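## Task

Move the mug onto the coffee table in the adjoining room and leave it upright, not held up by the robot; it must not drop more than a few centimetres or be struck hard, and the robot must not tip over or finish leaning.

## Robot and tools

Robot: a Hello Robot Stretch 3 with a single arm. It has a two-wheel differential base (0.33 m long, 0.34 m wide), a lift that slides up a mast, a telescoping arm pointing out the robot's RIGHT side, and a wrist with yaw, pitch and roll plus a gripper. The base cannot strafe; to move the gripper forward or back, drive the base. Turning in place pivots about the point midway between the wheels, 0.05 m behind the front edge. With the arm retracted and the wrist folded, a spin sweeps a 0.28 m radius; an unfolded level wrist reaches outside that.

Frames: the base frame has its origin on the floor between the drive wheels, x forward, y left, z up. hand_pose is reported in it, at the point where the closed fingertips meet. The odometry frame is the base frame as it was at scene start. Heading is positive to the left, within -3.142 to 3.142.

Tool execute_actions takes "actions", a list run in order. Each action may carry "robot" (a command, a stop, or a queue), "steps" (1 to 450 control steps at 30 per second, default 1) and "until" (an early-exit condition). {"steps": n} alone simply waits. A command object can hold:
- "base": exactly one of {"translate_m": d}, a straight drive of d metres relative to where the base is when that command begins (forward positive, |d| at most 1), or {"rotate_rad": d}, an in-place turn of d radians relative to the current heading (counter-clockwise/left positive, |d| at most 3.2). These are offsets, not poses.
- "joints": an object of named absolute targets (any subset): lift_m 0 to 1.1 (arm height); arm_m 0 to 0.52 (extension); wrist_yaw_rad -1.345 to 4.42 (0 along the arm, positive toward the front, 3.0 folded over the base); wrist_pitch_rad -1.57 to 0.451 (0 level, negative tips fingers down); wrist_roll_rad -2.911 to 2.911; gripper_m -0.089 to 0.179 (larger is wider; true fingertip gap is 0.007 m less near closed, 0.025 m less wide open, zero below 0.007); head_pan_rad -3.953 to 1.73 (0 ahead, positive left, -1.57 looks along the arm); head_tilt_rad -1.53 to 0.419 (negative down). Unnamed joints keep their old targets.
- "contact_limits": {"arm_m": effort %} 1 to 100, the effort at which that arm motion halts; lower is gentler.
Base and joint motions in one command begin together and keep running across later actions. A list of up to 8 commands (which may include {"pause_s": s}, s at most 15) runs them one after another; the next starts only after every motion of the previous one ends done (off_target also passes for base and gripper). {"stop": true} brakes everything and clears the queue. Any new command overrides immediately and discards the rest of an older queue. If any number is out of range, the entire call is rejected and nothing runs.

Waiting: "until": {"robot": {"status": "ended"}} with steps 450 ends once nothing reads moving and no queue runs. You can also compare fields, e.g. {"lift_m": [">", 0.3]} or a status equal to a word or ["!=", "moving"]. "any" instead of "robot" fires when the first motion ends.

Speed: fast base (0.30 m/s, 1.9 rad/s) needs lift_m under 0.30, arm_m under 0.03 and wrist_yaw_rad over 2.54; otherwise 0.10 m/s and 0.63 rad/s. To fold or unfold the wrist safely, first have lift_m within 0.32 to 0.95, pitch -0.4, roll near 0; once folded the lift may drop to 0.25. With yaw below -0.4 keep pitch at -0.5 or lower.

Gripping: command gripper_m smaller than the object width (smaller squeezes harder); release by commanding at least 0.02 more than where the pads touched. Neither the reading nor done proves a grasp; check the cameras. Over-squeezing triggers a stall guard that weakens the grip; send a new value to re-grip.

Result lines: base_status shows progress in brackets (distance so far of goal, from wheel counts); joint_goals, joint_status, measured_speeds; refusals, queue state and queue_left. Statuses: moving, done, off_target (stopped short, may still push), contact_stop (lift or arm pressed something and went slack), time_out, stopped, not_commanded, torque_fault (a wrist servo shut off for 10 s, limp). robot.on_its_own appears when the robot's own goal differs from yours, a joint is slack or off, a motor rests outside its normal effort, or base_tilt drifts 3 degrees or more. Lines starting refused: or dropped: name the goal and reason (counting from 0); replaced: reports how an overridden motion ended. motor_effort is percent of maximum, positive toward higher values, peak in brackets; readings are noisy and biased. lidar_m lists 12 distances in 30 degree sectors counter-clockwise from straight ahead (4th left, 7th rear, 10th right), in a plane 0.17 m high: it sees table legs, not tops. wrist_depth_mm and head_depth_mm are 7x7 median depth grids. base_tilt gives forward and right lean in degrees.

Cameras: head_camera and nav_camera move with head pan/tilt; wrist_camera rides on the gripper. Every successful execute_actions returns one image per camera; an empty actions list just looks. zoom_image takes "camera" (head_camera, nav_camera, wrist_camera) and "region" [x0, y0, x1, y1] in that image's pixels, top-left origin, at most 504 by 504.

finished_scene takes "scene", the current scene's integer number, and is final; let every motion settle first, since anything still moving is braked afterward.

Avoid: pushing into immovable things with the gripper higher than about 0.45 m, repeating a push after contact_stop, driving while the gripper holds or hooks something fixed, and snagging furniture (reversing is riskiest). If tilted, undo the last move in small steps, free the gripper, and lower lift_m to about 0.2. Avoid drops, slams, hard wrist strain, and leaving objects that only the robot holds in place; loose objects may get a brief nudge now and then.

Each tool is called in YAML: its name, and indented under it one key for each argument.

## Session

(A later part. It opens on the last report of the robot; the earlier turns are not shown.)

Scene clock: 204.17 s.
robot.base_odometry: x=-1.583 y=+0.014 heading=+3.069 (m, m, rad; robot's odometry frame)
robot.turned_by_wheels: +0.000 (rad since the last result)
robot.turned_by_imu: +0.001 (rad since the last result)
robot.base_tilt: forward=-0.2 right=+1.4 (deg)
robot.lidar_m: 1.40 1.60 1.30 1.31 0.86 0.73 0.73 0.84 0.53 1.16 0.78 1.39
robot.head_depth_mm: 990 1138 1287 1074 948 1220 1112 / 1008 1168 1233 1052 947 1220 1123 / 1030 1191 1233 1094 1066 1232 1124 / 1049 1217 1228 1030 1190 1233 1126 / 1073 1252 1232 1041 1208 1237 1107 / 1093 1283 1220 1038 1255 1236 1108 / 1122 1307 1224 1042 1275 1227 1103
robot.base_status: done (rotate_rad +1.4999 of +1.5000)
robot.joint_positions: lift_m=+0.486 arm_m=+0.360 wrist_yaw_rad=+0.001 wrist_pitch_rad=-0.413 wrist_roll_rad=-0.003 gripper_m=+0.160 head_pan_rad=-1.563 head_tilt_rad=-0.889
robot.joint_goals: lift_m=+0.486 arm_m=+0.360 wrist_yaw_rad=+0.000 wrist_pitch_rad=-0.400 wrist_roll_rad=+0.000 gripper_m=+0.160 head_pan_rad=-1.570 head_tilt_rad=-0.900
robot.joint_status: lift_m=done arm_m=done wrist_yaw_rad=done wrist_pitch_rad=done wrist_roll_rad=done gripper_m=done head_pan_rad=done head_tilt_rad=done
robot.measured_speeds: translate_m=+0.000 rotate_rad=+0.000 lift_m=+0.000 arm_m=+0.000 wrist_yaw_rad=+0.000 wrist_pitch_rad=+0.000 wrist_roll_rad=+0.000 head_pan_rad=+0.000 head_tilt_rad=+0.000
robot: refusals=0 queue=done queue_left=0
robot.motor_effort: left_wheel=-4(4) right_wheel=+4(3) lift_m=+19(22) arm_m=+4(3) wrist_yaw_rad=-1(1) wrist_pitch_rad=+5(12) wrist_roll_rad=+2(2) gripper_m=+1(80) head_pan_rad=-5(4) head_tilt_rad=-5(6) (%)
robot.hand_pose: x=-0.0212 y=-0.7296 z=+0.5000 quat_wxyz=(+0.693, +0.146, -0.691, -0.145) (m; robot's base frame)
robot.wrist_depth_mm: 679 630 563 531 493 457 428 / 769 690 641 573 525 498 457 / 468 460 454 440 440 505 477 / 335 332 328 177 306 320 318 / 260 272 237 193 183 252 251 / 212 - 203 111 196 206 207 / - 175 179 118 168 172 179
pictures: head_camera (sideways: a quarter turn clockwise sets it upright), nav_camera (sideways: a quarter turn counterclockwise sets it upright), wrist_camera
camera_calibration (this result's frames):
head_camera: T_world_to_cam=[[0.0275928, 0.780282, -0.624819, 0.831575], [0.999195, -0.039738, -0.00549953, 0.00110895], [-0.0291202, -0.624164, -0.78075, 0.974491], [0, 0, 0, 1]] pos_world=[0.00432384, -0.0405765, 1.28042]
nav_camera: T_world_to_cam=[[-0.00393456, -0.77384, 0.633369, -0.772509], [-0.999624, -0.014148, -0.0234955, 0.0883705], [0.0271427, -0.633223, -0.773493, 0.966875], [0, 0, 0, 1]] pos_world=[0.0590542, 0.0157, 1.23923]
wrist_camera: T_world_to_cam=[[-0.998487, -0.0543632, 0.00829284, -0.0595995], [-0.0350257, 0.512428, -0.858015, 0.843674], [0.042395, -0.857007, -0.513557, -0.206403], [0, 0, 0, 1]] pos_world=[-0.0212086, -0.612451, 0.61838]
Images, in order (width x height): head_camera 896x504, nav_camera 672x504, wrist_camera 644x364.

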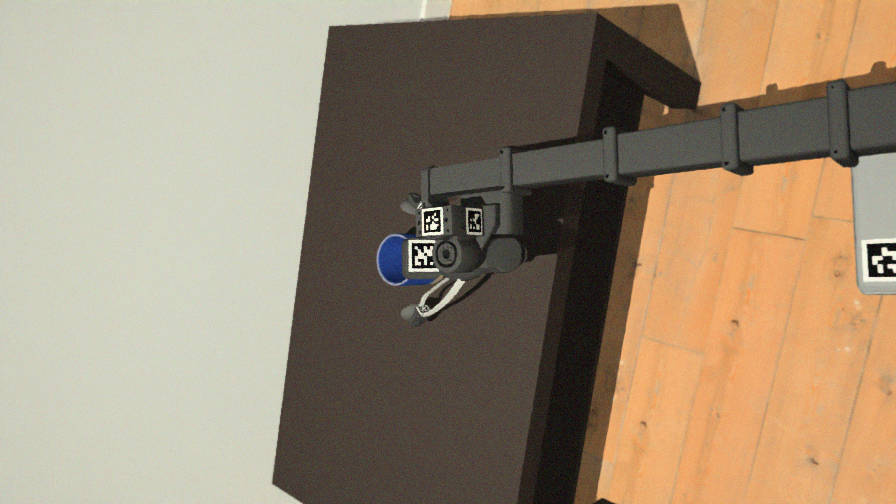

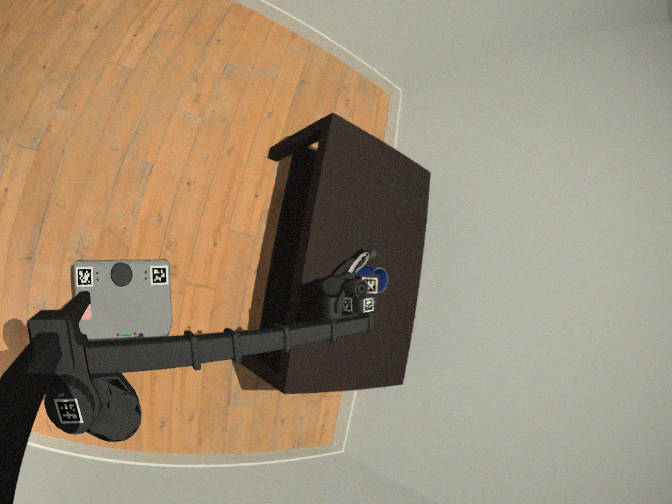

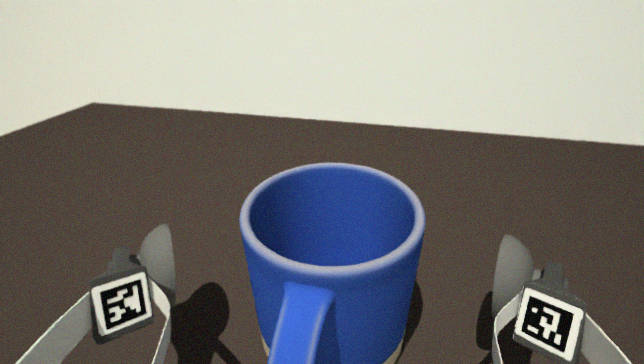

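execute_actions:
  actions:
    - {"robot": {"joints": {"arm_m": 0.18, "lift_m": 0.5}}, "steps": 150, "until": {"robot": {"status": "ended"}}}

Scene clock: 207.27 s.
robot.base_odometry: x=-1.583 y=+0.014 heading=+3.069 (m, m, rad; robot's odometry frame)
robot.turned_by_wheels: +0.000 (rad since the last result)
robot.turned_by_imu: +0.001 (rad since the last result)
robot.base_tilt: forward=-0.1 right=+1.3 (deg)
robot.lidar_m: 1.39 1.60 1.30 1.30 0.86 0.73 0.73 0.84 0.53 1.16 0.78 1.40
robot.head_depth_mm: 986 1142 1291 1073 947 1217 1108 / 1007 1165 1236 1045 947 1202 - / 1030 1199 1235 1046 - 1215 1119 / 1050 1224 1228 1029 - 1212 1122 / 1067 1250 1230 1044 1225 1235 1108 / 1092 1280 1223 1043 1262 1231 1105 / 1117 1309 1226 1038 1270 1234 1104
robot.base_status: done (rotate_rad +1.4999 of +1.5000)
robot.joint_positions: lift_m=+0.500 arm_m=+0.180 wrist_yaw_rad=+0.001 wrist_pitch_rad=-0.414 wrist_roll_rad=-0.003 gripper_m=+0.160 head_pan_rad=-1.563 head_tilt_rad=-0.889
robot.joint_goals: lift_m=+0.500 arm_m=+0.180 wrist_yaw_rad=+0.000 wrist_pitch_rad=-0.400 wrist_roll_rad=+0.000 gripper_m=+0.160 head_pan_rad=-1.570 head_tilt_rad=-0.900
robot.joint_status: lift_m=done arm_m=done wrist_yaw_rad=done wrist_pitch_rad=done wrist_roll_rad=done gripper_m=done head_pan_rad=done head_tilt_rad=done
robot.measured_speeds: translate_m=+0.000 rotate_rad=+0.000 lift_m=+0.000 arm_m=+0.000 wrist_yaw_rad=+0.000 wrist_pitch_rad=+0.000 wrist_roll_rad=+0.000 head_pan_rad=+0.000 head_tilt_rad=+0.000
robot: refusals=0 queue=done queue_left=0
robot.motor_effort: left_wheel=-4(4) right_wheel=+3(4) lift_m=+28(30) arm_m=-3(3) wrist_yaw_rad=-1(1) wrist_pitch_rad=+5(5) wrist_roll_rad=+2(2) gripper_m=+0(0) head_pan_rad=-3(5) head_tilt_rad=-6(5) (%)
robot.hand_pose: x=-0.0212 y=-0.5502 z=+0.5133 quat_wxyz=(+0.693, +0.146, -0.691, -0.145) (m; robot's base frame)
robot.wrist_depth_mm: 913 809 769 684 637 619 575 / - 888 807 737 692 654 608 / 512 494 493 286 471 476 461 / 369 361 358 311 349 343 344 / 285 292 277 278 274 274 270 / 232 - 231 228 227 224 223 / 202 190 194 195 194 186 192
pictures: head_camera (sideways: a quarter turn clockwise sets it upright), nav_camera (sideways: a quarter turn counterclockwise sets it upright), wrist_camera
camera_calibration (this result's frames):
head_camera: T_world_to_cam=[[0.0275929, 0.780282, -0.624819, 0.831575], [0.999195, -0.0397381, -0.00549953, 0.00110895], [-0.0291203, -0.624164, -0.78075, 0.974491], [0, 0, 0, 1]] pos_world=[0.00432383, -0.0405765, 1.28042]
nav_camera: T_world_to_cam=[[-0.00393465, -0.77384, 0.633369, -0.772509], [-0.999624, -0.0141479, -0.0234955, 0.0883705], [0.0271426, -0.633223, -0.773493, 0.966875], [0, 0, 0, 1]] pos_world=[0.0590542, 0.0157, 1.23923]
wrist_camera: T_world_to_cam=[[-0.998487, -0.0543695, 0.00824681, -0.0499419], [-0.0350261, 0.513172, -0.857571, 0.763426], [0.0423937, -0.856562, -0.5143, -0.0452374], [0, 0, 0, 1]] pos_world=[-0.0212087, -0.433233, 0.631838]
Images, in order (width x height): head_camera 896x504, nav_camera 672x504, wrist_camera 644x364.

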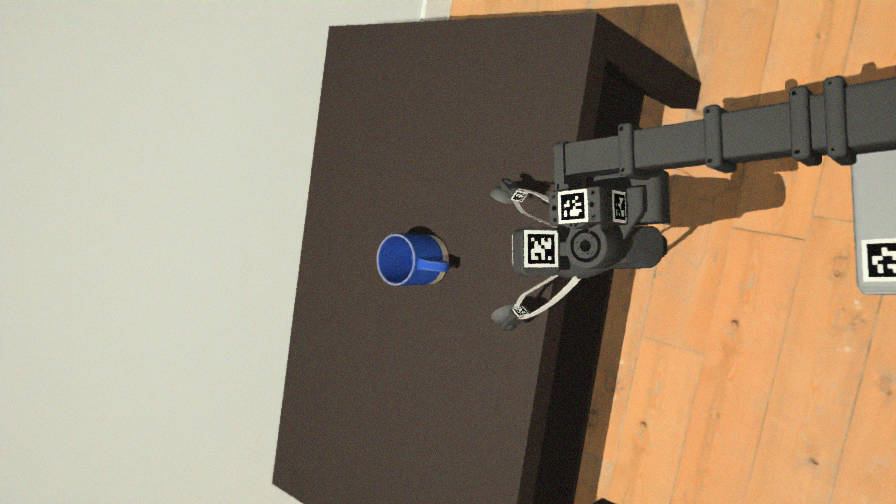

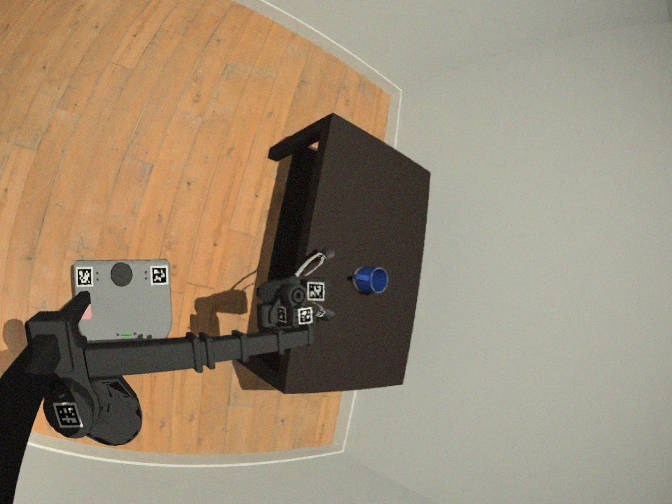

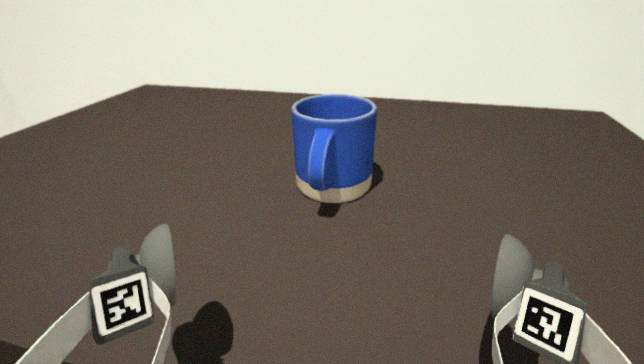

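The mug is standing upright on the table, and the gripper is clear of it.

finished_scene:
  scene: 2

The scene is finished: the task was done.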